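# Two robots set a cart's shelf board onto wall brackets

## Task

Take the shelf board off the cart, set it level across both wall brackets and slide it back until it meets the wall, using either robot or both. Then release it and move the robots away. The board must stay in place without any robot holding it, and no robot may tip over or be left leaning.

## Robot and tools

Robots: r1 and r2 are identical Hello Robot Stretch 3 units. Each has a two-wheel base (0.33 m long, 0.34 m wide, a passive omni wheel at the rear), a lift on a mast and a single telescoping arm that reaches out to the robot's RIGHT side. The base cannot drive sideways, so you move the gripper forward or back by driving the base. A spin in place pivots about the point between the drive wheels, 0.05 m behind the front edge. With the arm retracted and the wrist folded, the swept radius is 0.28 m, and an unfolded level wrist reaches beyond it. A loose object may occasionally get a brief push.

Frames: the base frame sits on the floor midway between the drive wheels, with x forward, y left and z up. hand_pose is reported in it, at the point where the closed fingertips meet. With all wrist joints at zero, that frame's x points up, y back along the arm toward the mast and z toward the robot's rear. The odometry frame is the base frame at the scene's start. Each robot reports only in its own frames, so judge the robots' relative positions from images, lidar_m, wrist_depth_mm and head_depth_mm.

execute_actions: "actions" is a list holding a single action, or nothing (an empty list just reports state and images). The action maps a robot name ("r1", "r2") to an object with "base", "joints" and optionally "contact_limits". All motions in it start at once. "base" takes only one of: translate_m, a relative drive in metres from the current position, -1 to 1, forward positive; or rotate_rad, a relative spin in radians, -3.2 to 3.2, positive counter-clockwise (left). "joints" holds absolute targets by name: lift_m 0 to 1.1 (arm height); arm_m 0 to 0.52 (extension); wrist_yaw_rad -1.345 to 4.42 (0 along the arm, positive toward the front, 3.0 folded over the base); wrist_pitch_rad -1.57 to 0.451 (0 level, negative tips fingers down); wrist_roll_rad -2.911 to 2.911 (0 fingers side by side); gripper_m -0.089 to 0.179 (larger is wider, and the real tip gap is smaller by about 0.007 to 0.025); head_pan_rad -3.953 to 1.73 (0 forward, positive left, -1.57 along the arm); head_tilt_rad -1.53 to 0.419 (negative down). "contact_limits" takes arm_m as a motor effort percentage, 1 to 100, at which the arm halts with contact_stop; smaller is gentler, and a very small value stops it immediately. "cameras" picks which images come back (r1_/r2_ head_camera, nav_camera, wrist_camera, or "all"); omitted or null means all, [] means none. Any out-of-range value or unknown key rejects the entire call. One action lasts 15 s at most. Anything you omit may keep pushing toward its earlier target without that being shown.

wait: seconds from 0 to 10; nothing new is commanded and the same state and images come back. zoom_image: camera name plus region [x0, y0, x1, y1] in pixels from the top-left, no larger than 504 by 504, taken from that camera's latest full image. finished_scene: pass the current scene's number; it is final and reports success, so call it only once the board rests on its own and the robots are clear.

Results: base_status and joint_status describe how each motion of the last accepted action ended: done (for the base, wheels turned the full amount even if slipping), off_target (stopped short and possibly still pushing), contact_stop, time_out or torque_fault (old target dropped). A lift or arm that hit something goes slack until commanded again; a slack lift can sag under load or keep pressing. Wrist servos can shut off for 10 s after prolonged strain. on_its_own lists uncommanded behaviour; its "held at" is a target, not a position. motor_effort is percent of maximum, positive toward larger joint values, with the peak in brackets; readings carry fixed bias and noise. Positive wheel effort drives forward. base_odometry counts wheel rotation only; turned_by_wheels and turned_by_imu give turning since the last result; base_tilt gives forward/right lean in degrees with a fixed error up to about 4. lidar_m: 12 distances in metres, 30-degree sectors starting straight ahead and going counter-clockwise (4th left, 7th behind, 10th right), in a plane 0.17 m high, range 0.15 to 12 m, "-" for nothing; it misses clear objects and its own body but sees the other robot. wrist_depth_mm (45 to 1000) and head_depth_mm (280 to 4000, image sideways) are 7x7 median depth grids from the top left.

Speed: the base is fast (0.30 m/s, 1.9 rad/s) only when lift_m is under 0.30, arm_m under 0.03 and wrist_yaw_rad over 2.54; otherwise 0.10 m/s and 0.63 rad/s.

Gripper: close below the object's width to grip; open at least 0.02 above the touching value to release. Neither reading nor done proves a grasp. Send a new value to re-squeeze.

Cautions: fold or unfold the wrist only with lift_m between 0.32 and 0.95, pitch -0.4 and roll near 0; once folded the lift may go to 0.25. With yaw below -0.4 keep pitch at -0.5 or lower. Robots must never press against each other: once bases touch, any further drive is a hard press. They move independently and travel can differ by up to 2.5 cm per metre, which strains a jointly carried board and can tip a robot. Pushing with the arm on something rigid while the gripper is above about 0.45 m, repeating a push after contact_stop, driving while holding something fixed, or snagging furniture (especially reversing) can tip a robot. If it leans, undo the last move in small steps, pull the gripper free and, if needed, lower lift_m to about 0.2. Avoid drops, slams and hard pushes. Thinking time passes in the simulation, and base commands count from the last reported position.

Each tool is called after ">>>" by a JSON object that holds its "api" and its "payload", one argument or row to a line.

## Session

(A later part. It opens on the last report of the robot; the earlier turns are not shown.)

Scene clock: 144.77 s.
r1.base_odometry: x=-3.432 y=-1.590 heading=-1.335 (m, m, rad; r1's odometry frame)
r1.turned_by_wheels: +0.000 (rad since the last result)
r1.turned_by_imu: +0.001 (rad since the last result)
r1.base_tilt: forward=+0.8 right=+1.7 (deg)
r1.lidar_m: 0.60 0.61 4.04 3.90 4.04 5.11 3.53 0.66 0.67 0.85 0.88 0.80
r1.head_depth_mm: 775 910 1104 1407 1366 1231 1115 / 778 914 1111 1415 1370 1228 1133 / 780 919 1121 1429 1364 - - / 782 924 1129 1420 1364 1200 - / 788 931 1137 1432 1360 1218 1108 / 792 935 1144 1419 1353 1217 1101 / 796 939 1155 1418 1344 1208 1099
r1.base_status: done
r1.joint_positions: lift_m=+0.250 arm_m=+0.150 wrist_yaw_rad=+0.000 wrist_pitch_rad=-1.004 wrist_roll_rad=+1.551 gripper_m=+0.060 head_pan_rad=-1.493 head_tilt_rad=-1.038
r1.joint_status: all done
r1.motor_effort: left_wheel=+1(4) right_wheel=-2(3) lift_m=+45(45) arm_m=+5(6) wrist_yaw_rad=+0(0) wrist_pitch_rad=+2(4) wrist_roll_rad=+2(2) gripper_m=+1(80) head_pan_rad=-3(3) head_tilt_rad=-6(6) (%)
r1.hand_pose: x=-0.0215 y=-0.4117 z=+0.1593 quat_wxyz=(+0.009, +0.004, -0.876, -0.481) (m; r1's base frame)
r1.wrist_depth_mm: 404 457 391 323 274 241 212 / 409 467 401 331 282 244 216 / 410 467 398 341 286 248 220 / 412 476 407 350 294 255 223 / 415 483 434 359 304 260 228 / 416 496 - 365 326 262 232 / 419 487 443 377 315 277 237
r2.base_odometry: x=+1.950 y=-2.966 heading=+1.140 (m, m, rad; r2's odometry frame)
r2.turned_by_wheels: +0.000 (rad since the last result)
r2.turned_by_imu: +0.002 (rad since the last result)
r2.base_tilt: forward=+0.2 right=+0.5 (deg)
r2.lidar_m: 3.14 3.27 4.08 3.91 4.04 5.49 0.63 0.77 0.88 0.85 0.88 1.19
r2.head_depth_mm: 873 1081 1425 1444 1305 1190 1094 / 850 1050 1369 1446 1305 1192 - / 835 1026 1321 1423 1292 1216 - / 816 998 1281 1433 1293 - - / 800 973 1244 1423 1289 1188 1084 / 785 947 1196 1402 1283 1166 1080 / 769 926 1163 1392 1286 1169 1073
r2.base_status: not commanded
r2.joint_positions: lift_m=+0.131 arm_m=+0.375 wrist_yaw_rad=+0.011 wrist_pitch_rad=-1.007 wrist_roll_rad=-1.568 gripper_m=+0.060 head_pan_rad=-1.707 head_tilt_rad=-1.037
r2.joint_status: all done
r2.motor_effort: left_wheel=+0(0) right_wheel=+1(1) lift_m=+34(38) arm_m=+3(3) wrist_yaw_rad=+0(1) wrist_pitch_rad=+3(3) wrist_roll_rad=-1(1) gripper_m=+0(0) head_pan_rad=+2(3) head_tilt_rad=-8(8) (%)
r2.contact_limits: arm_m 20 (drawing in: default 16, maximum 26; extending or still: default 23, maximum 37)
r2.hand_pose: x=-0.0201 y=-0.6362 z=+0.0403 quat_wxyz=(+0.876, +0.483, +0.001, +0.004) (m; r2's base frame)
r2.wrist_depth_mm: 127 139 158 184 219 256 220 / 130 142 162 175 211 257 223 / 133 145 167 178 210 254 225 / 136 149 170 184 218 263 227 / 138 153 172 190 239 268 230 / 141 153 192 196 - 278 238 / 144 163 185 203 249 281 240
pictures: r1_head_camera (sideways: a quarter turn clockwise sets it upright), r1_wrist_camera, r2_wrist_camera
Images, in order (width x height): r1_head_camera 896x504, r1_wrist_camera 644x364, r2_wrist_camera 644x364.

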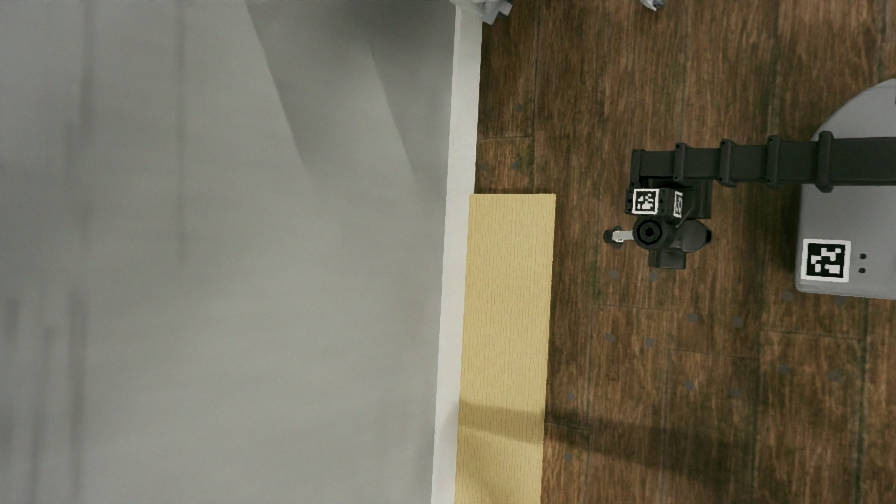

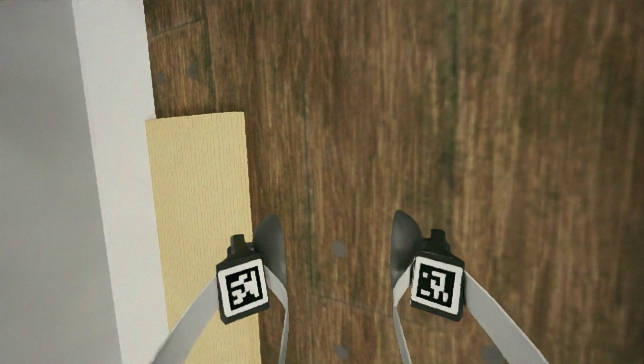

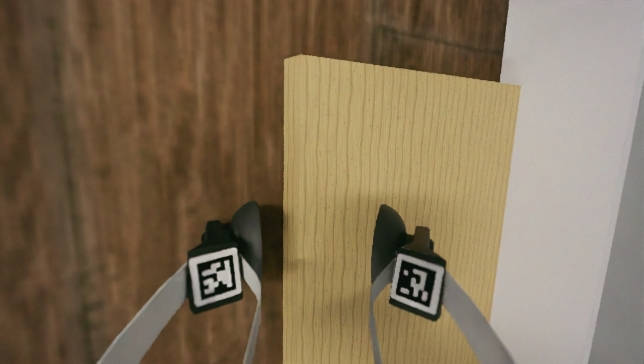

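>>> {"api": "execute_actions", "payload": {
  "actions": [
    {"r1": {"joints": {"lift_m": 0.14, "arm_m": 0.33}}, "r2": {"joints": {"arm_m": 0.392}, "contact_limits": {"arm_m": 20}}}
  ],
  "cameras": ["r2_wrist_camera", "r1_wrist_camera"]
}}

Scene clock: 148.37 s.
r1.base_odometry: x=-3.432 y=-1.590 heading=-1.335 (m, m, rad; r1's odometry frame)
r1.turned_by_wheels: +0.000 (rad since the last result)
r1.turned_by_imu: +0.000 (rad since the last result)
r1.base_tilt: forward=+0.6 right=+1.8 (deg)
r1.lidar_m: 0.60 0.61 4.07 3.89 4.01 5.13 3.53 0.66 0.67 0.85 0.87 0.81
r1.head_depth_mm: 773 909 1105 1410 1363 1229 1113 / 777 914 1116 1425 1363 1226 1128 / 780 920 1121 1429 1378 1223 - / 785 926 1129 1423 1362 1222 - / 787 928 1138 1427 1356 1222 1109 / 791 936 1144 1423 1349 1214 1100 / 797 939 1151 1427 1350 1213 1096
r1.base_status: not commanded
r1.joint_positions: lift_m=+0.140 arm_m=+0.330 wrist_yaw_rad=+0.000 wrist_pitch_rad=-1.005 wrist_roll_rad=+1.551 gripper_m=+0.060 head_pan_rad=-1.493 head_tilt_rad=-1.038
r1.joint_status: all done
r1.motor_effort: left_wheel=+1(1) right_wheel=-2(2) lift_m=+32(43) arm_m=+5(5) wrist_yaw_rad=+0(0) wrist_pitch_rad=+2(2) wrist_roll_rad=+2(2) gripper_m=+0(0) head_pan_rad=-3(3) head_tilt_rad=-7(7) (%)
r1.hand_pose: x=-0.0215 y=-0.5916 z=+0.0496 quat_wxyz=(+0.009, +0.004, -0.876, -0.482) (m; r1's base frame)
r1.wrist_depth_mm: 257 290 244 201 171 149 132 / 258 299 250 204 174 152 134 / 262 288 235 205 179 155 136 / 264 296 243 211 184 158 139 / 268 302 260 217 191 161 141 / 275 313 - 222 204 162 144 / 278 314 262 228 196 173 147
r2.base_odometry: x=+1.950 y=-2.966 heading=+1.140 (m, m, rad; r2's odometry frame)
r2.turned_by_wheels: +0.000 (rad since the last result)
r2.turned_by_imu: +0.001 (rad since the last result)
r2.base_tilt: forward=+0.2 right=+0.5 (deg)
r2.lidar_m: 3.13 3.27 4.05 3.90 4.06 5.48 0.63 0.84 0.88 0.85 0.87 1.19
r2.head_depth_mm: 874 1082 1428 1458 1306 1190 1093 / 856 1056 1370 1445 1293 1196 - / 832 1024 1330 1409 1295 1216 - / 815 996 1281 1428 1292 - - / 801 970 1238 1427 1293 1190 1075 / 785 950 1201 1406 1283 1172 1075 / 769 922 1158 1395 1285 1166 1077
r2.base_status: not commanded
r2.joint_positions: lift_m=+0.131 arm_m=+0.392 wrist_yaw_rad=+0.011 wrist_pitch_rad=-1.010 wrist_roll_rad=-1.568 gripper_m=+0.060 head_pan_rad=-1.707 head_tilt_rad=-1.037
r2.joint_status: all done
r2.motor_effort: left_wheel=+0(0) right_wheel=+1(1) lift_m=+34(34) arm_m=+3(1) wrist_yaw_rad=-1(1) wrist_pitch_rad=+4(5) wrist_roll_rad=-1(1) gripper_m=+0(0) head_pan_rad=+2(2) head_tilt_rad=-9(8) (%)
r2.contact_limits: arm_m 20 (drawing in: default 16, maximum 26; extending or still: default 23, maximum 37)
r2.hand_pose: x=-0.0201 y=-0.6526 z=+0.0400 quat_wxyz=(+0.875, +0.484, +0.001, +0.004) (m; r2's base frame)
r2.wrist_depth_mm: 127 139 158 184 218 248 207 / 130 142 159 169 211 250 210 / 133 145 163 173 209 246 213 / 136 149 167 180 218 254 214 / 138 151 168 185 238 259 223 / 141 154 179 190 - 267 225 / 144 164 181 198 249 264 231
pictures: r1_wrist_camera, r2_wrist_camera
Images, in order (width x height): r1_wrist_camera 644x364, r2_wrist_camera 644x364.

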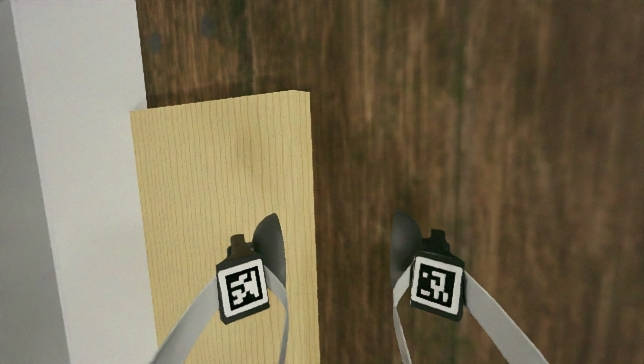

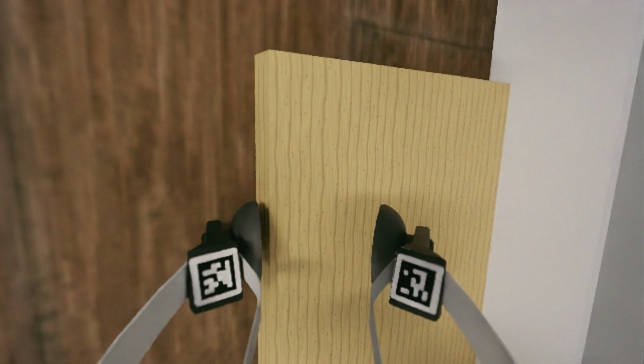

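>>> {"api": "execute_actions", "payload": {
  "actions": [
    {"r1": {"joints": {"lift_m": 0.131, "arm_m": 0.375}}}
  ],
  "cameras": ["r1_wrist_camera"]
}}

Scene clock: 149.90 s.
r1.base_odometry: x=-3.432 y=-1.590 heading=-1.335 (m, m, rad; r1's odometry frame)
r1.turned_by_wheels: +0.000 (rad since the last result)
r1.turned_by_imu: +0.000 (rad since the last result)
r1.base_tilt: forward=+0.8 right=+1.9 (deg)
r1.lidar_m: 0.60 0.61 4.05 3.91 4.05 5.07 3.53 0.66 0.67 0.85 0.87 0.81
r1.head_depth_mm: 773 909 1105 1402 1367 1230 1116 / 776 915 1115 1420 1367 1224 1132 / 779 918 1117 1425 1341 1219 - / 783 926 1125 1422 1336 1216 - / 786 928 1133 1428 1355 1217 1111 / 790 937 1143 1424 1351 1211 1104 / 794 938 1152 1427 1346 1210 1101
r1.base_status: not commanded
r1.joint_positions: lift_m=+0.131 arm_m=+0.375 wrist_yaw_rad=+0.000 wrist_pitch_rad=-1.005 wrist_roll_rad=+1.551 gripper_m=+0.060 head_pan_rad=-1.493 head_tilt_rad=-1.038
r1.joint_status: all done
r1.motor_effort: left_wheel=+1(1) right_wheel=-2(2) lift_m=+33(33) arm_m=+5(6) wrist_yaw_rad=+1(0) wrist_pitch_rad=+2(2) wrist_roll_rad=+1(2) gripper_m=+0(1) head_pan_rad=-3(3) head_tilt_rad=-7(7) (%)
r1.hand_pose: x=-0.0215 y=-0.6365 z=+0.0406 quat_wxyz=(+0.009, +0.004, -0.876, -0.482) (m; r1's base frame)
r1.wrist_depth_mm: 223 264 231 192 163 141 125 / 223 270 236 187 166 145 128 / 226 261 221 182 170 147 130 / 230 265 230 187 174 150 132 / 233 275 247 189 181 153 134 / 237 277 - 195 194 154 137 / 243 271 249 201 186 164 140
r2.base_odometry: x=+1.950 y=-2.966 heading=+1.140 (m, m, rad; r2's odometry frame)
r2.turned_by_wheels: +0.000 (rad since the last result)
r2.turned_by_imu: +0.000 (rad since the last result)
r2.base_tilt: forward=+0.0 right=+0.5 (deg)
r2.lidar_m: 3.14 3.27 4.07 3.90 4.04 5.51 0.63 0.84 0.88 0.85 0.88 1.19
r2.head_depth_mm: 875 1082 1415 1433 1306 1189 1091 / 851 1050 1374 1448 1303 1191 - / 837 1025 1327 1418 1299 1212 - / 815 996 1282 1433 1293 - - / 801 973 1236 1427 1288 1188 1078 / 784 945 1199 1398 1282 1170 1076 / 767 926 1164 1398 1276 1171 1075
r2.base_status: not commanded
r2.joint_positions: lift_m=+0.131 arm_m=+0.392 wrist_yaw_rad=+0.011 wrist_pitch_rad=-1.010 wrist_roll_rad=-1.568 gripper_m=+0.060 head_pan_rad=-1.707 head_tilt_rad=-1.037
r2.joint_status: not commanded
r2.motor_effort: left_wheel=+0(0) right_wheel=+1(1) lift_m=+34(34) arm_m=+3(3) wrist_yaw_rad=-1(1) wrist_pitch_rad=+4(4) wrist_roll_rad=-1(1) gripper_m=+0(0) head_pan_rad=+2(2) head_tilt_rad=-9(9) (%)
r2.hand_pose: x=-0.0201 y=-0.6526 z=+0.0400 quat_wxyz=(+0.875, +0.484, +0.001, +0.004) (m; r2's base frame)
r2.wrist_depth_mm: 128 139 158 184 219 248 209 / 130 142 158 169 212 250 211 / 133 145 163 174 209 247 211 / 136 149 167 179 218 255 214 / 137 152 167 185 238 261 222 / 141 154 179 191 - 270 225 / 144 164 182 198 250 264 231
pictures: r1_wrist_camera
Images, in order (width x height): r1_wrist_camera 644x364.

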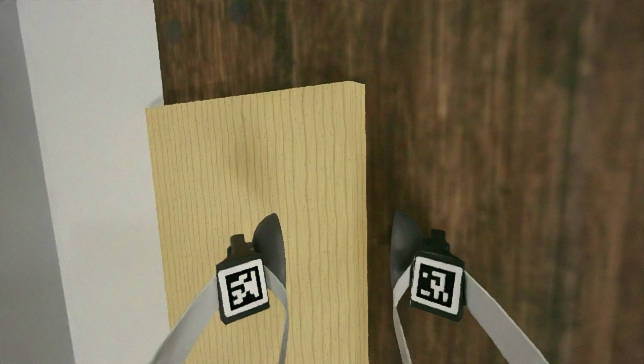

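>>> {"api": "execute_actions", "payload": {
  "actions": [
    {"r1": {"joints": {"lift_m": 0.129, "arm_m": 0.392}, "contact_limits": {"arm_m": 36}}}
  ],
  "cameras": ["r1_wrist_camera"]
}}

Scene clock: 151.07 s.
r1.base_odometry: x=-3.432 y=-1.590 heading=-1.335 (m, m, rad; r1's odometry frame)
r1.turned_by_wheels: +0.000 (rad since the last result)
r1.turned_by_imu: +0.000 (rad since the last result)
r1.base_tilt: forward=+0.8 right=+1.7 (deg)
r1.lidar_m: 0.60 0.61 4.06 3.89 4.02 5.08 3.52 0.66 0.67 0.85 0.88 0.81
r1.head_depth_mm: 771 909 1099 1406 1371 1227 1117 / 777 917 1113 1425 1366 1224 1128 / 781 920 1121 1429 1364 1219 - / 782 927 1127 1426 1337 1221 - / 787 929 1136 1429 1357 1214 1111 / 791 934 1146 1421 1354 1215 1103 / 796 940 1150 1423 1350 1209 1102
r1.base_status: not commanded
r1.joint_positions: lift_m=+0.129 arm_m=+0.392 wrist_yaw_rad=+0.000 wrist_pitch_rad=-1.007 wrist_roll_rad=+1.551 gripper_m=+0.060 head_pan_rad=-1.493 head_tilt_rad=-1.038
r1.joint_status: all done
r1.motor_effort: left_wheel=+1(1) right_wheel=-2(2) lift_m=+30(33) arm_m=+7(8) wrist_yaw_rad=+0(0) wrist_pitch_rad=+3(3) wrist_roll_rad=+2(2) gripper_m=+1(0) head_pan_rad=-3(4) head_tilt_rad=-6(6) (%)
r1.contact_limits: arm_m 36 (drawing in: default 34, maximum 55; extending or still: default 46, maximum 75)
r1.hand_pose: x=-0.0215 y=-0.6530 z=+0.0384 quat_wxyz=(+0.009, +0.004, -0.876, -0.483) (m; r1's base frame)
r1.wrist_depth_mm: 211 250 228 189 161 140 124 / 211 252 232 185 162 143 127 / 214 250 218 178 164 145 129 / 219 256 225 183 168 148 131 / 222 258 242 187 170 152 133 / 226 263 - 192 181 152 136 / 230 255 246 198 180 163 138
r2.base_odometry: x=+1.950 y=-2.966 heading=+1.140 (m, m, rad; r2's odometry frame)
r2.turned_by_wheels: +0.000 (rad since the last result)
r2.turned_by_imu: +0.000 (rad since the last result)
r2.base_tilt: forward=+0.1 right=+0.5 (deg)
r2.lidar_m: 3.14 3.27 4.07 3.90 4.05 5.53 0.63 0.86 0.88 0.85 0.88 1.19
r2.head_depth_mm: 870 1081 1419 1442 1306 1188 1093 / 850 1052 1368 1449 1310 1191 - / 833 1023 1326 1416 1300 1216 - / 818 997 1282 1432 1296 - - / 798 974 1242 1430 1287 1185 1079 / 783 951 1195 1404 1277 1166 1074 / 767 924 1166 1390 1279 1167 1074
r2.base_status: not commanded
r2.joint_positions: lift_m=+0.131 arm_m=+0.392 wrist_yaw_rad=+0.011 wrist_pitch_rad=-1.010 wrist_roll_rad=-1.568 gripper_m=+0.060 head_pan_rad=-1.707 head_tilt_rad=-1.037
r2.joint_status: not commanded
r2.motor_effort: left_wheel=+0(0) right_wheel=+1(1) lift_m=+33(34) arm_m=+3(3) wrist_yaw_rad=-1(1) wrist_pitch_rad=+4(4) wrist_roll_rad=-1(1) gripper_m=+0(0) head_pan_rad=+3(2) head_tilt_rad=-8(8) (%)
r2.hand_pose: x=-0.0201 y=-0.6526 z=+0.0400 quat_wxyz=(+0.875, +0.484, +0.001, +0.004) (m; r2's base frame)
r2.wrist_depth_mm: 127 139 158 183 218 249 207 / 130 142 158 169 209 249 209 / 133 145 163 174 210 247 213 / 136 149 167 179 218 255 214 / 137 152 167 184 238 261 220 / 140 154 179 191 - 268 226 / 144 164 181 198 247 264 232
pictures: r1_wrist_camera
Images, in order (width x height): r1_wrist_camera 644x364.

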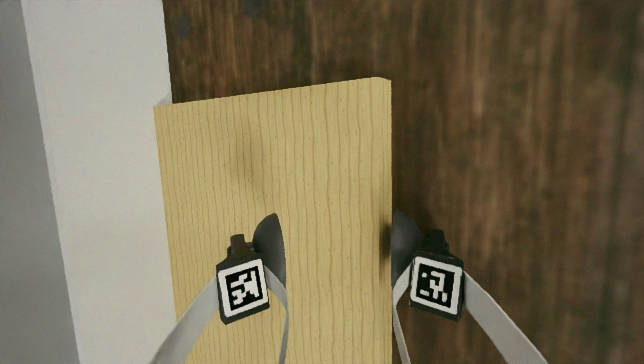

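>>> {"api": "execute_actions", "payload": {
  "actions": [
    {"r1": {"joints": {"arm_m": 0.402}, "contact_limits": {"arm_m": 40}}, "r2": {"joints": {"arm_m": 0.402}, "contact_limits": {"arm_m": 28}}}
  ],
  "cameras": ["r1_wrist_camera", "r2_wrist_camera"]
}}

Scene clock: 152.70 s.
r1.base_odometry: x=-3.432 y=-1.590 heading=-1.335 (m, m, rad; r1's odometry frame)
r1.turned_by_wheels: +0.000 (rad since the last result)
r1.turned_by_imu: +0.000 (rad since the last result)
r1.base_tilt: forward=+0.7 right=+1.7 (deg)
r1.lidar_m: 0.60 0.61 4.08 3.89 4.05 5.10 3.51 0.66 0.67 0.85 0.88 0.82
r1.head_depth_mm: 773 909 1106 1412 1374 1231 1115 / 777 914 1115 1422 1366 1228 1127 / 780 923 1119 1422 1361 1227 - / 784 929 1127 1425 1332 1221 - / 789 931 1136 1426 1355 1217 1105 / 792 934 1140 1422 1350 1219 1104 / 796 939 1153 1418 1339 1210 1101
r1.base_status: not commanded
r1.joint_positions: lift_m=+0.129 arm_m=+0.401 wrist_yaw_rad=+0.000 wrist_pitch_rad=-1.026 wrist_roll_rad=+1.551 gripper_m=+0.060 head_pan_rad=-1.493 head_tilt_rad=-1.038
r1.joint_status: all done
r1.motor_effort: left_wheel=+1(1) right_wheel=-1(2) lift_m=+30(31) arm_m=+10(10) wrist_yaw_rad=+1(0) wrist_pitch_rad=+11(11) wrist_roll_rad=+2(2) gripper_m=-1(1) head_pan_rad=-3(3) head_tilt_rad=-7(7) (%)
r1.contact_limits: arm_m 40 (drawing in: default 34, maximum 55; extending or still: default 46, maximum 75)
r1.hand_pose: x=-0.0215 y=-0.6583 z=+0.0362 quat_wxyz=(+0.009, +0.005, -0.871, -0.491) (m; r1's base frame)
r1.wrist_depth_mm: 204 245 223 186 160 140 125 / 207 247 228 183 160 143 126 / 207 242 213 175 161 146 129 / 210 252 221 181 164 148 131 / 216 253 237 185 166 152 134 / 218 255 - 190 171 153 136 / 225 251 241 197 177 162 138
r2.base_odometry: x=+1.950 y=-2.966 heading=+1.140 (m, m, rad; r2's odometry frame)
r2.turned_by_wheels: +0.000 (rad since the last result)
r2.turned_by_imu: +0.000 (rad since the last result)
r2.base_tilt: forward=+0.1 right=+0.4 (deg)
r2.lidar_m: 3.15 3.27 4.05 3.90 4.04 5.49 0.63 0.86 0.88 0.85 0.88 1.19
r2.head_depth_mm: 873 1081 1425 1447 1307 1187 1091 / 853 1055 1370 1441 1307 1195 - / 835 1027 1322 1425 1304 1211 - / 817 999 1281 1440 1298 - - / 798 968 1236 1420 1288 1191 1076 / 781 947 1200 1399 1282 1166 1076 / 769 927 1168 1389 1280 1168 1073
r2.base_status: not commanded
r2.joint_positions: lift_m=+0.131 arm_m=+0.401 wrist_yaw_rad=+0.011 wrist_pitch_rad=-1.036 wrist_roll_rad=-1.568 gripper_m=+0.060 head_pan_rad=-1.707 head_tilt_rad=-1.037
r2.joint_status: all done
r2.motor_effort: left_wheel=+0(0) right_wheel=+1(1) lift_m=+26(34) arm_m=+5(5) wrist_yaw_rad=-1(1) wrist_pitch_rad=+14(15) wrist_roll_rad=-1(1) gripper_m=-1(1) head_pan_rad=+3(2) head_tilt_rad=-8(8) (%)
r2.contact_limits: arm_m 28 (drawing in: default 16, maximum 26; extending or still: default 23, maximum 37)
r2.hand_pose: x=-0.0202 y=-0.6562 z=+0.0373 quat_wxyz=(+0.869, +0.496, +0.002, +0.004) (m; r2's base frame)
r2.wrist_depth_mm: 127 139 157 181 213 243 205 / 131 142 157 167 203 242 206 / 134 145 162 171 204 242 208 / 136 149 167 177 212 247 210 / 138 152 167 182 232 256 212 / 141 155 180 189 - 260 219 / 144 165 179 195 241 261 222
pictures: r1_wrist_camera, r2_wrist_camera
Images, in order (width x height): r1_wrist_camera 644x364, r2_wrist_camera 644x364.

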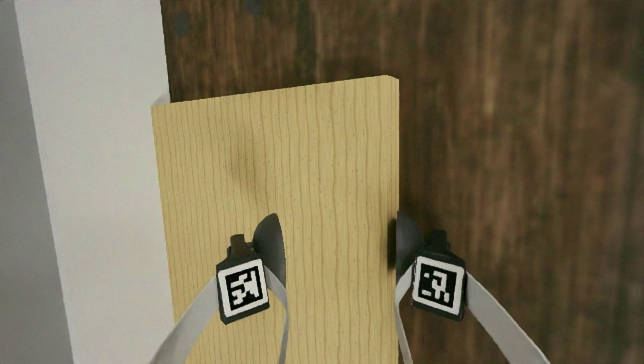

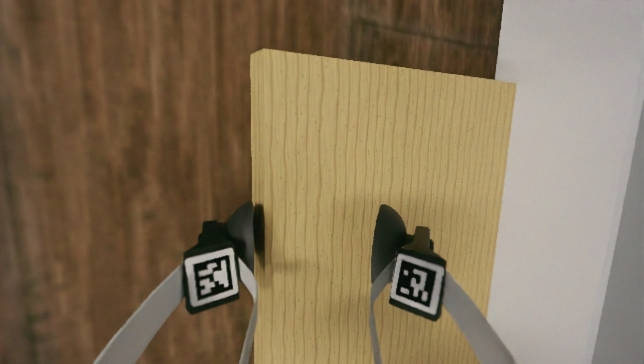

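>>> {"api": "execute_actions", "payload": {
  "actions": [
    {"r1": {"joints": {"arm_m": 0.412}, "contact_limits": {"arm_m": 40}}, "r2": {"joints": {"arm_m": 0.410}, "contact_limits": {"arm_m": 28}}}
  ],
  "cameras": ["r1_wrist_camera", "r2_wrist_camera"]
}}

Scene clock: 153.67 s.
r1.base_odometry: x=-3.432 y=-1.590 heading=-1.335 (m, m, rad; r1's odometry frame)
r1.turned_by_wheels: +0.000 (rad since the last result)
r1.turned_by_imu: +0.000 (rad since the last result)
r1.base_tilt: forward=+0.7 right=+1.7 (deg)
r1.lidar_m: 0.60 0.61 4.06 3.89 4.01 5.10 3.55 0.66 0.67 0.85 0.88 0.82
r1.head_depth_mm: 774 911 1108 1412 1374 1229 1117 / 779 915 1112 1418 1360 1227 1130 / 781 921 1118 1428 1353 1222 - / 785 925 1132 1427 1343 1222 - / 789 931 1138 1431 1354 1218 1107 / 791 937 1145 1423 1348 1222 1101 / 794 939 1152 1423 1346 1215 1104
r1.base_status: not commanded
r1.joint_positions: lift_m=+0.129 arm_m=+0.411 wrist_yaw_rad=+0.000 wrist_pitch_rad=-1.060 wrist_roll_rad=+1.551 gripper_m=+0.060 head_pan_rad=-1.493 head_tilt_rad=-1.038
r1.joint_status: all done
r1.on_its_own: arm_m is at rest, and its effort (+15) is outside its rest range (-14 to +14)
r1.motor_effort: left_wheel=+0(1) right_wheel=+0(2) lift_m=+23(30) arm_m=+15(15) wrist_yaw_rad=+0(0) wrist_pitch_rad=+25(25) wrist_roll_rad=+2(2) gripper_m=-3(3) head_pan_rad=-3(3) head_tilt_rad=-6(6) (%)
r1.contact_limits: arm_m 40 (drawing in: default 34, maximum 55; extending or still: default 46, maximum 75)
r1.hand_pose: x=-0.0215 y=-0.6601 z=+0.0328 quat_wxyz=(+0.009, +0.005, -0.863, -0.506) (m; r1's base frame)
r1.wrist_depth_mm: 204 242 217 182 158 140 125 / 205 245 219 180 158 143 127 / 205 239 205 172 160 145 130 / 207 243 213 177 163 148 132 / 207 248 228 181 165 151 134 / 213 254 - 185 169 152 137 / 216 247 233 192 176 162 140
r2.base_odometry: x=+1.950 y=-2.966 heading=+1.140 (m, m, rad; r2's odometry frame)
r2.turned_by_wheels: +0.000 (rad since the last result)
r2.turned_by_imu: +0.000 (rad since the last result)
r2.base_tilt: forward=+0.1 right=+0.3 (deg)
r2.lidar_m: 3.15 3.27 4.07 3.91 4.04 5.48 0.63 0.87 0.88 0.85 0.88 1.19
r2.head_depth_mm: 871 1085 1419 1450 1303 1191 1093 / 852 1051 1379 1432 1304 1195 - / 836 1030 1326 1410 1304 1216 - / 816 999 1279 1438 1289 - - / 800 974 1244 1424 1294 1187 1078 / 783 946 1200 1405 1279 1170 1076 / 766 927 1165 1400 1276 1166 1074
r2.base_status: not commanded
r2.joint_positions: lift_m=+0.132 arm_m=+0.409 wrist_yaw_rad=+0.011 wrist_pitch_rad=-1.063 wrist_roll_rad=-1.568 gripper_m=+0.060 head_pan_rad=-1.707 head_tilt_rad=-1.037
r2.joint_status: all done
r2.motor_effort: left_wheel=+0(0) right_wheel=+2(2) lift_m=+18(25) arm_m=+7(8) wrist_yaw_rad=-1(1) wrist_pitch_rad=+25(26) wrist_roll_rad=-1(1) gripper_m=-3(3) head_pan_rad=+2(2) head_tilt_rad=-8(8) (%)
r2.contact_limits: arm_m 28 (drawing in: default 16, maximum 26; extending or still: default 23, maximum 37)
r2.hand_pose: x=-0.0202 y=-0.6576 z=+0.0346 quat_wxyz=(+0.862, +0.507, +0.002, +0.004) (m; r2's base frame)
r2.wrist_depth_mm: 128 138 155 179 209 235 203 / 131 141 156 164 199 238 205 / 134 145 161 169 198 235 206 / 136 149 166 174 205 242 208 / 139 152 165 180 224 247 210 / 143 154 177 186 - 257 212 / 146 165 179 192 234 259 219
pictures: r1_wrist_camera, r2_wrist_camera
Images, in order (width x height): r1_wrist_camera 644x364, r2_wrist_camera 644x364.

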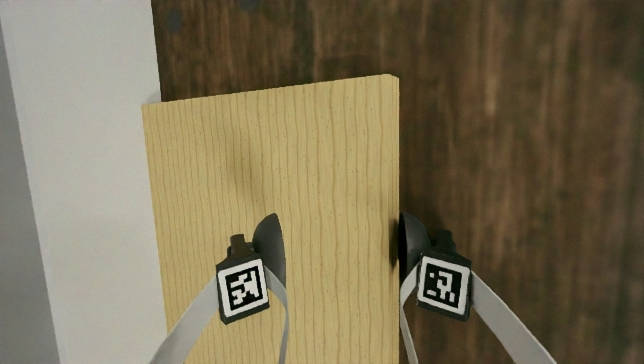

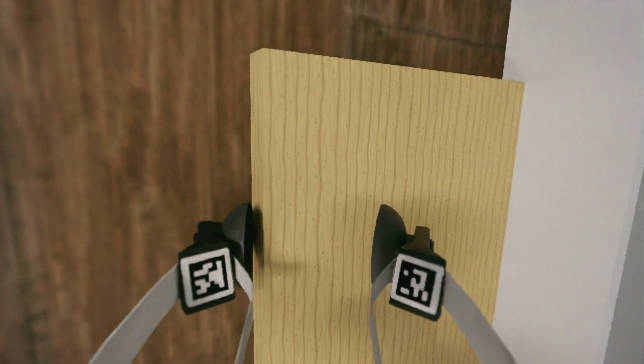

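>>> {"api": "execute_actions", "payload": {
  "actions": [
    {"r1": {"joints": {"lift_m": 0.139}}, "r2": {"joints": {"lift_m": 0.141}}}
  ],
  "cameras": ["r1_wrist_camera", "r2_wrist_camera"]
}}

Scene clock: 157.73 s.
r1.base_odometry: x=-3.432 y=-1.590 heading=-1.335 (m, m, rad; r1's odometry frame)
r1.turned_by_wheels: +0.000 (rad since the last result)
r1.turned_by_imu: +0.000 (rad since the last result)
r1.base_tilt: forward=+0.7 right=+1.8 (deg)
r1.lidar_m: 0.60 0.61 4.05 3.88 4.03 5.07 3.52 0.66 0.67 0.85 0.88 0.84
r1.head_depth_mm: 774 911 1101 1414 1369 1230 1117 / 775 916 1115 1418 1363 1228 1129 / 780 920 1121 1423 1338 1226 - / 783 925 1128 1422 1339 1221 - / 786 932 1132 1431 1354 1221 1105 / 790 935 1144 1427 1351 1213 1102 / 795 937 1152 1423 1351 1212 1098
r1.base_status: not commanded
r1.joint_positions: lift_m=+0.139 arm_m=+0.412 wrist_yaw_rad=+0.000 wrist_pitch_rad=-1.035 wrist_roll_rad=+1.551 gripper_m=+0.060 head_pan_rad=-1.493 head_tilt_rad=-1.038
r1.joint_status: all done
r1.motor_effort: left_wheel=+0(1) right_wheel=-1(1) lift_m=+48(47) arm_m=+7(15) wrist_yaw_rad=+0(0) wrist_pitch_rad=+15(25) wrist_roll_rad=+1(2) gripper_m=-4(4) head_pan_rad=-3(3) head_tilt_rad=-7(6) (%)
r1.hand_pose: x=-0.0215 y=-0.6663 z=+0.0446 quat_wxyz=(+0.009, +0.005, -0.869, -0.495) (m; r1's base frame)
r1.wrist_depth_mm: 199 238 231 194 167 146 131 / 201 242 237 192 165 149 132 / 206 243 221 183 166 152 135 / 208 244 229 188 170 156 138 / 213 245 247 193 173 158 140 / 215 250 - 197 179 158 143 / 218 243 251 204 183 170 146
r2.base_odometry: x=+1.950 y=-2.966 heading=+1.140 (m, m, rad; r2's odometry frame)
r2.turned_by_wheels: +0.000 (rad since the last result)
r2.turned_by_imu: +0.001 (rad since the last result)
r2.base_tilt: forward=+0.2 right=+0.5 (deg)
r2.lidar_m: 3.13 3.27 4.06 3.88 4.06 5.49 0.63 0.89 0.88 0.85 0.88 1.19
r2.head_depth_mm: 870 1079 1428 1438 1306 1192 1092 / 855 1053 1371 1451 1301 1193 - / 834 1027 1330 1413 1298 1216 - / 816 998 1276 1442 1290 - - / 800 975 1239 1424 1287 1191 1078 / 783 950 1196 1406 1286 1173 1078 / 769 927 1161 1391 1276 1164 1069
r2.base_status: not commanded
r2.joint_positions: lift_m=+0.141 arm_m=+0.410 wrist_yaw_rad=+0.011 wrist_pitch_rad=-1.038 wrist_roll_rad=-1.568 gripper_m=+0.060 head_pan_rad=-1.707 head_tilt_rad=-1.037
r2.joint_status: all done
r2.motor_effort: left_wheel=+0(0) right_wheel=+1(3) lift_m=+39(34) arm_m=+4(6) wrist_yaw_rad=-1(0) wrist_pitch_rad=+15(25) wrist_roll_rad=-1(1) gripper_m=-4(4) head_pan_rad=+3(2) head_tilt_rad=-9(9) (%)
r2.hand_pose: x=-0.0202 y=-0.6640 z=+0.0466 quat_wxyz=(+0.868, +0.496, +0.002, +0.004) (m; r2's base frame)
r2.wrist_depth_mm: 134 145 164 189 221 246 199 / 137 148 161 175 214 240 200 / 139 152 165 179 214 244 203 / 142 156 170 185 221 250 209 / 144 159 173 190 243 256 213 / 148 160 180 198 - 259 219 / 152 173 186 205 253 253 221
pictures: r1_wrist_camera, r2_wrist_camera
Images, in order (width x height): r1_wrist_camera 644x364, r2_wrist_camera 644x364.

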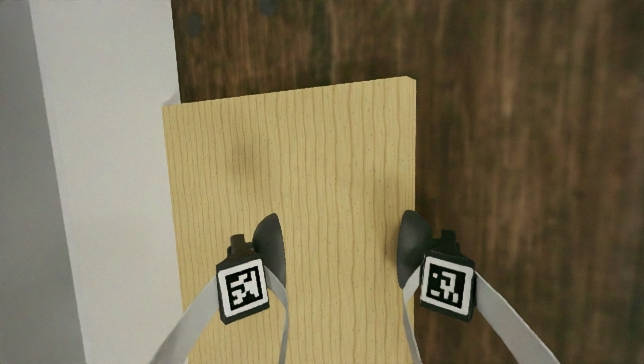

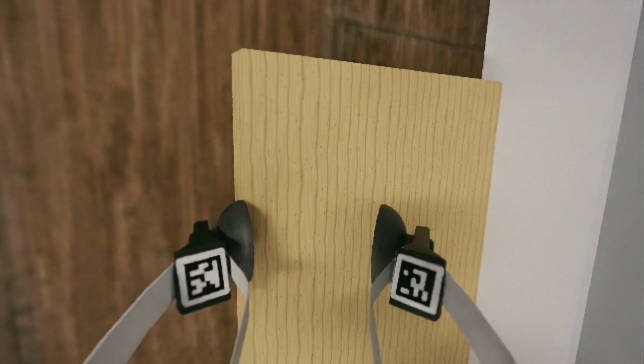

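>>> {"api": "execute_actions", "payload": {
  "actions": [
    {"r1": {"joints": {"lift_m": 0.15, "arm_m": 0.25, "wrist_pitch_rad": -0.6, "wrist_roll_rad": 0.0, "gripper_m": 0.005}}, "r2": {"joints": {"lift_m": 0.15, "arm_m": 0.25, "wrist_pitch_rad": -0.6, "wrist_roll_rad": 0.0, "gripper_m": 0.005}}}
  ],
  "cameras": []
}}

>>> {"api": "execute_actions", "payload": {
  "actions": [
    {"r1": {"joints": {"lift_m": 0.049}}, "r2": {"joints": {"lift_m": 0.052}}}
  ],
  "cameras": ["r1_wrist_camera", "r2_wrist_camera"]
}}

Scene clock: 163.03 s.
r1.base_odometry: x=-3.432 y=-1.590 heading=-1.335 (m, m, rad; r1's odometry frame)
r1.turned_by_wheels: +0.000 (rad since the last result)
r1.turned_by_imu: +0.008 (rad since the last result)
r1.base_tilt: forward=+0.8 right=+1.7 (deg)
r1.lidar_m: 0.60 3.97 4.02 3.89 4.05 5.08 3.40 0.66 0.69 0.85 0.88 0.79
r1.head_depth_mm: 772 907 1103 1401 1368 1229 1117 / 777 915 1113 1413 1362 1224 1129 / 780 919 1119 1426 1379 1225 - / 783 925 1127 1425 1381 1223 - / 788 929 1135 1429 1359 1217 1100 / 794 939 1143 1423 1353 1211 1104 / 798 946 1158 1430 1351 1206 1104
r1.base_status: not commanded
r1.joint_positions: lift_m=+0.150 arm_m=+0.250 wrist_yaw_rad=-0.001 wrist_pitch_rad=-0.616 wrist_roll_rad=+0.006 gripper_m=+0.005 head_pan_rad=-1.493 head_tilt_rad=-1.038
r1.joint_status: all done
r1.motor_effort: left_wheel=+0(17) right_wheel=-1(54) lift_m=+40(51) arm_m=-5(17) wrist_yaw_rad=+1(20) wrist_pitch_rad=+7(99) wrist_roll_rad=-2(34) gripper_m=+0(99) head_pan_rad=-3(3) head_tilt_rad=-6(6) (%)
r1.hand_pose: x=-0.0218 y=-0.5905 z=+0.1209 quat_wxyz=(+0.672, +0.213, -0.676, -0.216) (m; r1's base frame)
r1.wrist_depth_mm: 327 331 327 330 332 331 335 / 367 365 360 362 362 359 357 / 399 399 395 389 396 397 390 / 366 356 347 340 342 351 341 / 309 305 298 305 294 301 295 / 279 275 274 - 266 265 262 / 256 253 250 245 241 238 234
r2.base_odometry: x=+1.950 y=-2.966 heading=+1.140 (m, m, rad; r2's odometry frame)
r2.turned_by_wheels: +0.000 (rad since the last result)
r2.turned_by_imu: -0.014 (rad since the last result)
r2.base_tilt: forward=+0.2 right=+0.6 (deg)
r2.lidar_m: 2.99 3.27 4.10 3.91 4.03 5.37 0.63 0.84 0.88 0.85 0.87 1.17
r2.head_depth_mm: 878 1097 1452 1452 1315 1187 1093 / 862 1059 1383 1446 1302 1194 - / 839 1034 1329 1414 1299 1212 - / 822 998 1287 1409 1271 - - / 799 975 1247 1409 1284 1184 1077 / 784 948 1201 1398 1284 1172 1077 / 767 924 1158 1385 1280 1168 1075
r2.base_status: not commanded
r2.joint_positions: lift_m=+0.150 arm_m=+0.250 wrist_yaw_rad=+0.013 wrist_pitch_rad=-0.619 wrist_roll_rad=-0.005 gripper_m=+0.005 head_pan_rad=-1.707 head_tilt_rad=-1.038
r2.joint_status: all done
r2.motor_effort: left_wheel=+1(28) right_wheel=+1(35) lift_m=+34(44) arm_m=-1(6) wrist_yaw_rad=-2(23) wrist_pitch_rad=+8(100) wrist_roll_rad=+2(42) gripper_m=-1(98) head_pan_rad=+2(2) head_tilt_rad=-9(8) (%)
r2.hand_pose: x=-0.0191 y=-0.5899 z=+0.1203 quat_wxyz=(+0.677, +0.220, -0.670, -0.211) (m; r2's base frame)
r2.wrist_depth_mm: 341 341 336 341 336 337 336 / 366 363 367 362 362 368 365 / 400 391 395 382 393 392 391 / 337 345 333 326 331 335 339 / 297 301 288 - 288 288 294 / 264 267 263 - 269 267 271 / 237 239 241 243 245 247 246
pictures: none
No camera images: the call's "cameras" was empty. Leave "cameras" out to get every camera's image.

Scene clock: 164.80 s.
r1.base_odometry: x=-3.432 y=-1.590 heading=-1.335 (m, m, rad; r1's odometry frame)
r1.turned_by_wheels: +0.000 (rad since the last result)
r1.turned_by_imu: +0.000 (rad since the last result)
r1.base_tilt: forward=+0.7 right=+1.8 (deg)
r1.lidar_m: 0.60 3.97 4.07 3.89 4.04 5.12 3.42 0.66 0.69 0.85 0.88 0.71
r1.head_depth_mm: 774 911 1105 1401 1370 1231 1119 / 778 913 1114 1418 1362 1228 1131 / 781 917 1123 1431 1387 1215 - / 785 926 1128 1425 1386 1224 - / 789 933 1139 1425 1354 1216 1109 / 793 937 1144 1427 1350 1213 1103 / 797 943 1153 1433 1350 1211 1105
r1.base_status: not commanded
r1.joint_positions: lift_m=+0.049 arm_m=+0.250 wrist_yaw_rad=-0.001 wrist_pitch_rad=-0.607 wrist_roll_rad=+0.006 gripper_m=+0.005 head_pan_rad=-1.493 head_tilt_rad=-1.038
r1.joint_status: all done
r1.motor_effort: left_wheel=+0(0) right_wheel=+0(1) lift_m=+30(37) arm_m=-4(5) wrist_yaw_rad=+1(1) wrist_pitch_rad=+3(7) wrist_roll_rad=-2(2) gripper_m=-1(1) head_pan_rad=-4(3) head_tilt_rad=-6(7) (%)
r1.hand_pose: x=-0.0218 y=-0.5919 z=+0.0220 quat_wxyz=(+0.673, +0.210, -0.677, -0.213) (m; r1's base frame)
r1.wrist_depth_mm: 314 315 318 318 317 316 320 / 335 324 314 302 306 317 307 / 264 255 248 243 236 257 250 / 216 212 206 201 200 209 211 / 203 203 198 203 192 187 184 / 180 177 174 - 170 164 161 / 159 157 154 151 148 147 145
r2.base_odometry: x=+1.950 y=-2.966 heading=+1.140 (m, m, rad; r2's odometry frame)
r2.turned_by_wheels: +0.000 (rad since the last result)
r2.turned_by_imu: +0.000 (rad since the last result)
r2.base_tilt: forward=+0.2 right=+0.5 (deg)
r2.lidar_m: 2.99 3.26 4.09 3.90 4.01 5.42 0.63 0.76 0.89 0.85 0.87 1.17
r2.head_depth_mm: 882 1096 1441 1433 1306 1195 1096 / 859 1063 1381 1448 1306 1197 1098 / 841 1030 1340 1422 1304 1211 - / 820 1004 1287 1417 1272 - - / 801 979 1246 1403 1274 1193 1080 / 784 946 1197 1400 1278 1171 1075 / 765 923 1158 1392 1276 1167 1078
r2.base_status: not commanded
r2.joint_positions: lift_m=+0.052 arm_m=+0.250 wrist_yaw_rad=+0.013 wrist_pitch_rad=-0.616 wrist_roll_rad=-0.005 gripper_m=+0.005 head_pan_rad=-1.707 head_tilt_rad=-1.038
r2.joint_status: all done
r2.motor_effort: left_wheel=+1(1) right_wheel=+1(1) lift_m=+30(34) arm_m=-1(2) wrist_yaw_rad=-2(2) wrist_pitch_rad=+6(7) wrist_roll_rad=+2(2) gripper_m=-1(1) head_pan_rad=+2(2) head_tilt_rad=-8(8) (%)
r2.hand_pose: x=-0.0191 y=-0.5904 z=+0.0231 quat_wxyz=(+0.677, +0.219, -0.670, -0.210) (m; r2's base frame)
r2.wrist_depth_mm: 326 326 317 317 323 327 325 / 299 302 274 274 280 285 288 / 249 249 224 227 230 233 236 / 211 206 200 200 201 203 206 / 185 186 189 - 192 193 195 / 164 165 171 - 169 171 172 / 147 149 149 151 152 153 154
pictures: r1_wrist_camera, r2_wrist_camera
Images, in order (width x height): r1_wrist_camera 644x364, r2_wrist_camera 644x364.

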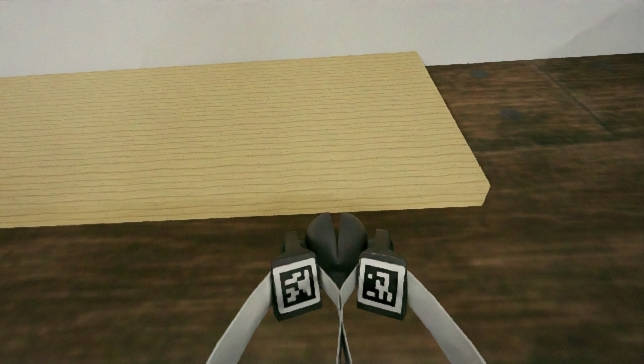

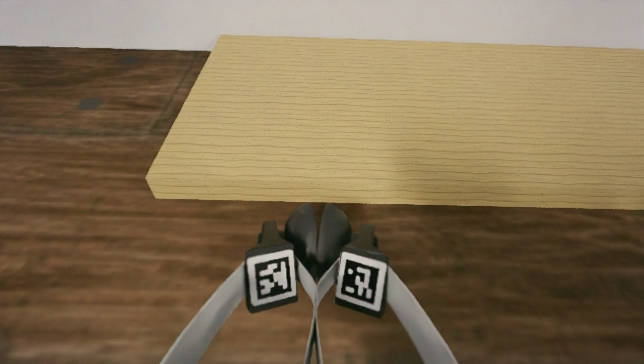

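>>> {"api": "execute_actions", "payload": {
  "actions": []
}}

Scene clock: 165.20 s.
r1.base_odometry: x=-3.432 y=-1.590 heading=-1.335 (m, m, rad; r1's odometry frame)
r1.turned_by_wheels: +0.000 (rad since the last result)
r1.turned_by_imu: +0.000 (rad since the last result)
r1.base_tilt: forward=+0.7 right=+1.8 (deg)
r1.lidar_m: 0.60 3.95 4.05 3.89 4.03 5.09 3.42 0.66 0.69 0.85 0.88 0.71
r1.head_depth_mm: 773 907 1101 1405 1370 1231 1115 / 777 913 1110 1418 1362 1222 1129 / 779 918 1117 1429 1387 1219 - / 783 925 1134 1424 1381 1219 - / 790 932 1137 1422 1354 1219 1109 / 794 939 1147 1420 1350 1208 1103 / 799 945 1158 1437 1339 1216 1099
r1.base_status: not commanded
r1.joint_positions: lift_m=+0.049 arm_m=+0.250 wrist_yaw_rad=-0.001 wrist_pitch_rad=-0.607 wrist_roll_rad=+0.006 gripper_m=+0.005 head_pan_rad=-1.493 head_tilt_rad=-1.038
r1.joint_status: all done
r1.motor_effort: left_wheel=+0(0) right_wheel=+0(1) lift_m=+30(37) arm_m=-4(5) wrist_yaw_rad=+1(1) wrist_pitch_rad=+3(7) wrist_roll_rad=-2(2) gripper_m=-1(1) head_pan_rad=-3(3) head_tilt_rad=-5(7) (%)
r1.hand_pose: x=-0.0218 y=-0.5919 z=+0.0220 quat_wxyz=(+0.673, +0.210, -0.677, -0.213) (m; r1's base frame)
r1.wrist_depth_mm: 315 316 315 316 318 317 319 / 334 325 313 301 305 317 306 / 264 256 249 241 235 258 250 / 216 211 206 200 200 210 212 / 204 203 199 202 192 187 183 / 180 176 174 - 170 164 161 / 158 156 154 152 148 146 144
r2.base_odometry: x=+1.950 y=-2.966 heading=+1.140 (m, m, rad; r2's odometry frame)
r2.turned_by_wheels: +0.000 (rad since the last result)
r2.turned_by_imu: +0.000 (rad since the last result)
r2.base_tilt: forward=+0.1 right=+0.5 (deg)
r2.lidar_m: 2.98 3.26 4.08 3.89 4.03 5.42 0.63 0.76 0.89 0.85 0.87 1.17
r2.head_depth_mm: 882 1094 1440 1422 1309 1193 1097 / 859 1062 1394 1446 1305 1200 1102 / 840 1030 1338 1421 1293 1214 - / 818 1000 1285 1415 1269 - - / 803 974 1250 1405 1271 1189 1080 / 785 951 1205 1392 1285 1169 1077 / 767 922 1156 1398 1278 1170 1070
r2.base_status: not commanded
r2.joint_positions: lift_m=+0.052 arm_m=+0.250 wrist_yaw_rad=+0.013 wrist_pitch_rad=-0.616 wrist_roll_rad=-0.005 gripper_m=+0.005 head_pan_rad=-1.707 head_tilt_rad=-1.038
r2.joint_status: all done
r2.motor_effort: left_wheel=+1(1) right_wheel=+0(1) lift_m=+30(34) arm_m=-1(2) wrist_yaw_rad=-2(2) wrist_pitch_rad=+7(7) wrist_roll_rad=+2(2) gripper_m=-1(1) head_pan_rad=+3(2) head_tilt_rad=-8(8) (%)
r2.hand_pose: x=-0.0191 y=-0.5904 z=+0.0231 quat_wxyz=(+0.677, +0.219, -0.670, -0.210) (m; r2's base frame)
r2.wrist_depth_mm: 326 326 319 320 323 323 323 / 300 301 276 278 279 287 291 / 248 249 225 226 232 233 238 / 212 206 199 199 201 203 207 / 184 186 188 - 192 194 195 / 163 165 169 - 170 170 172 / 147 148 149 150 152 153 153
pictures: r1_head_camera (sideways: a quarter turn clockwise sets it upright), r1_nav_camera (sideways: a quarter turn counterclockwise sets it upright), r1_wrist_camera, r2_head_camera (sideways: a quarter turn clockwise sets it upright), r2_nav_camera (sideways: a quarter turn counterclockwise sets it upright), r2_wrist_camera
Images, in order (width x height): r1_head_camera 896x504, r1_nav_camera 672x504, r1_wrist_camera 644x364, r2_head_camera 896x504, r2_nav_camera 672x504, r2_wrist_camera 644x364.

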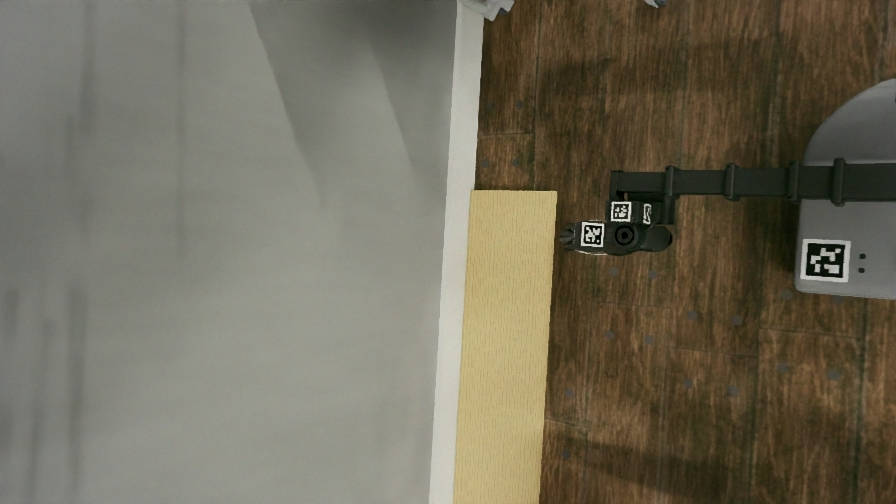

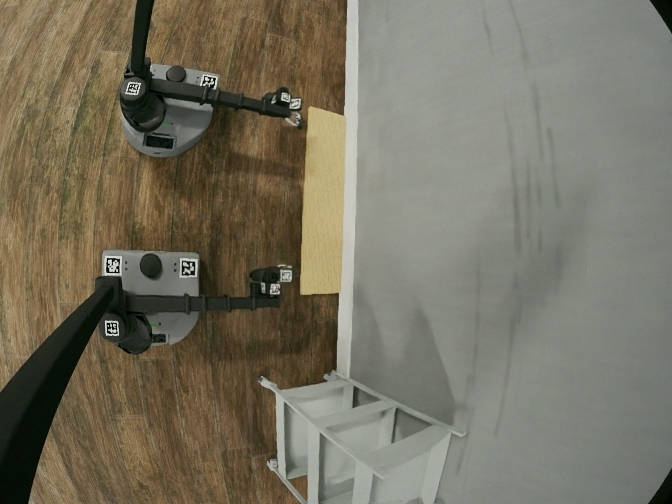

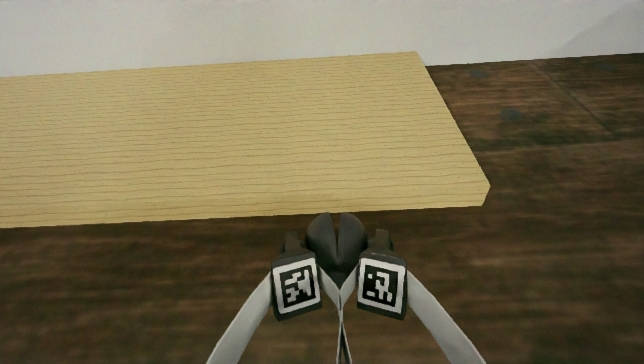

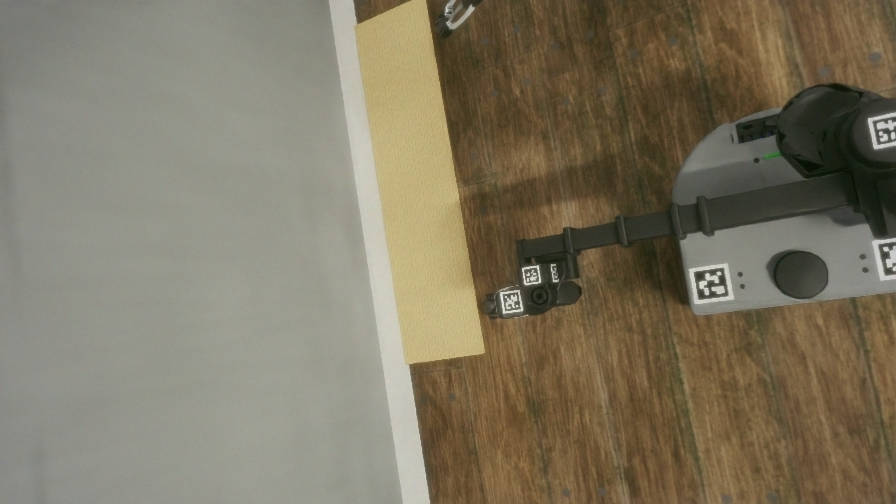

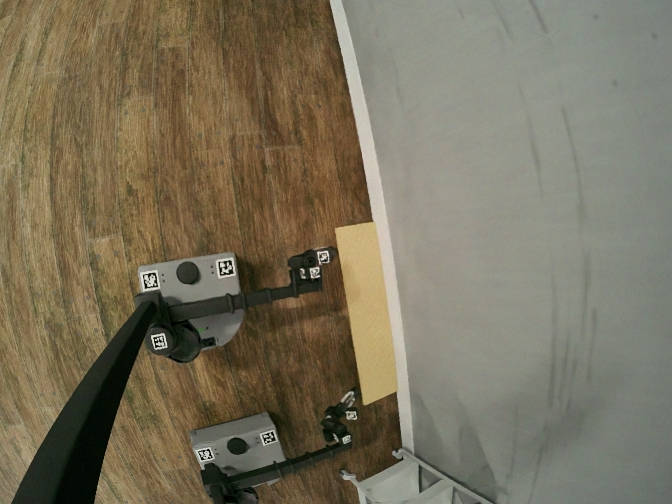

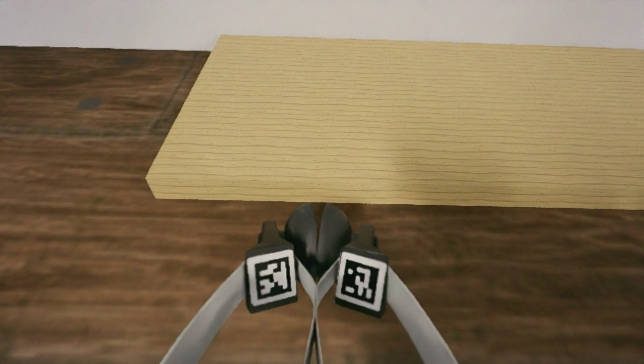

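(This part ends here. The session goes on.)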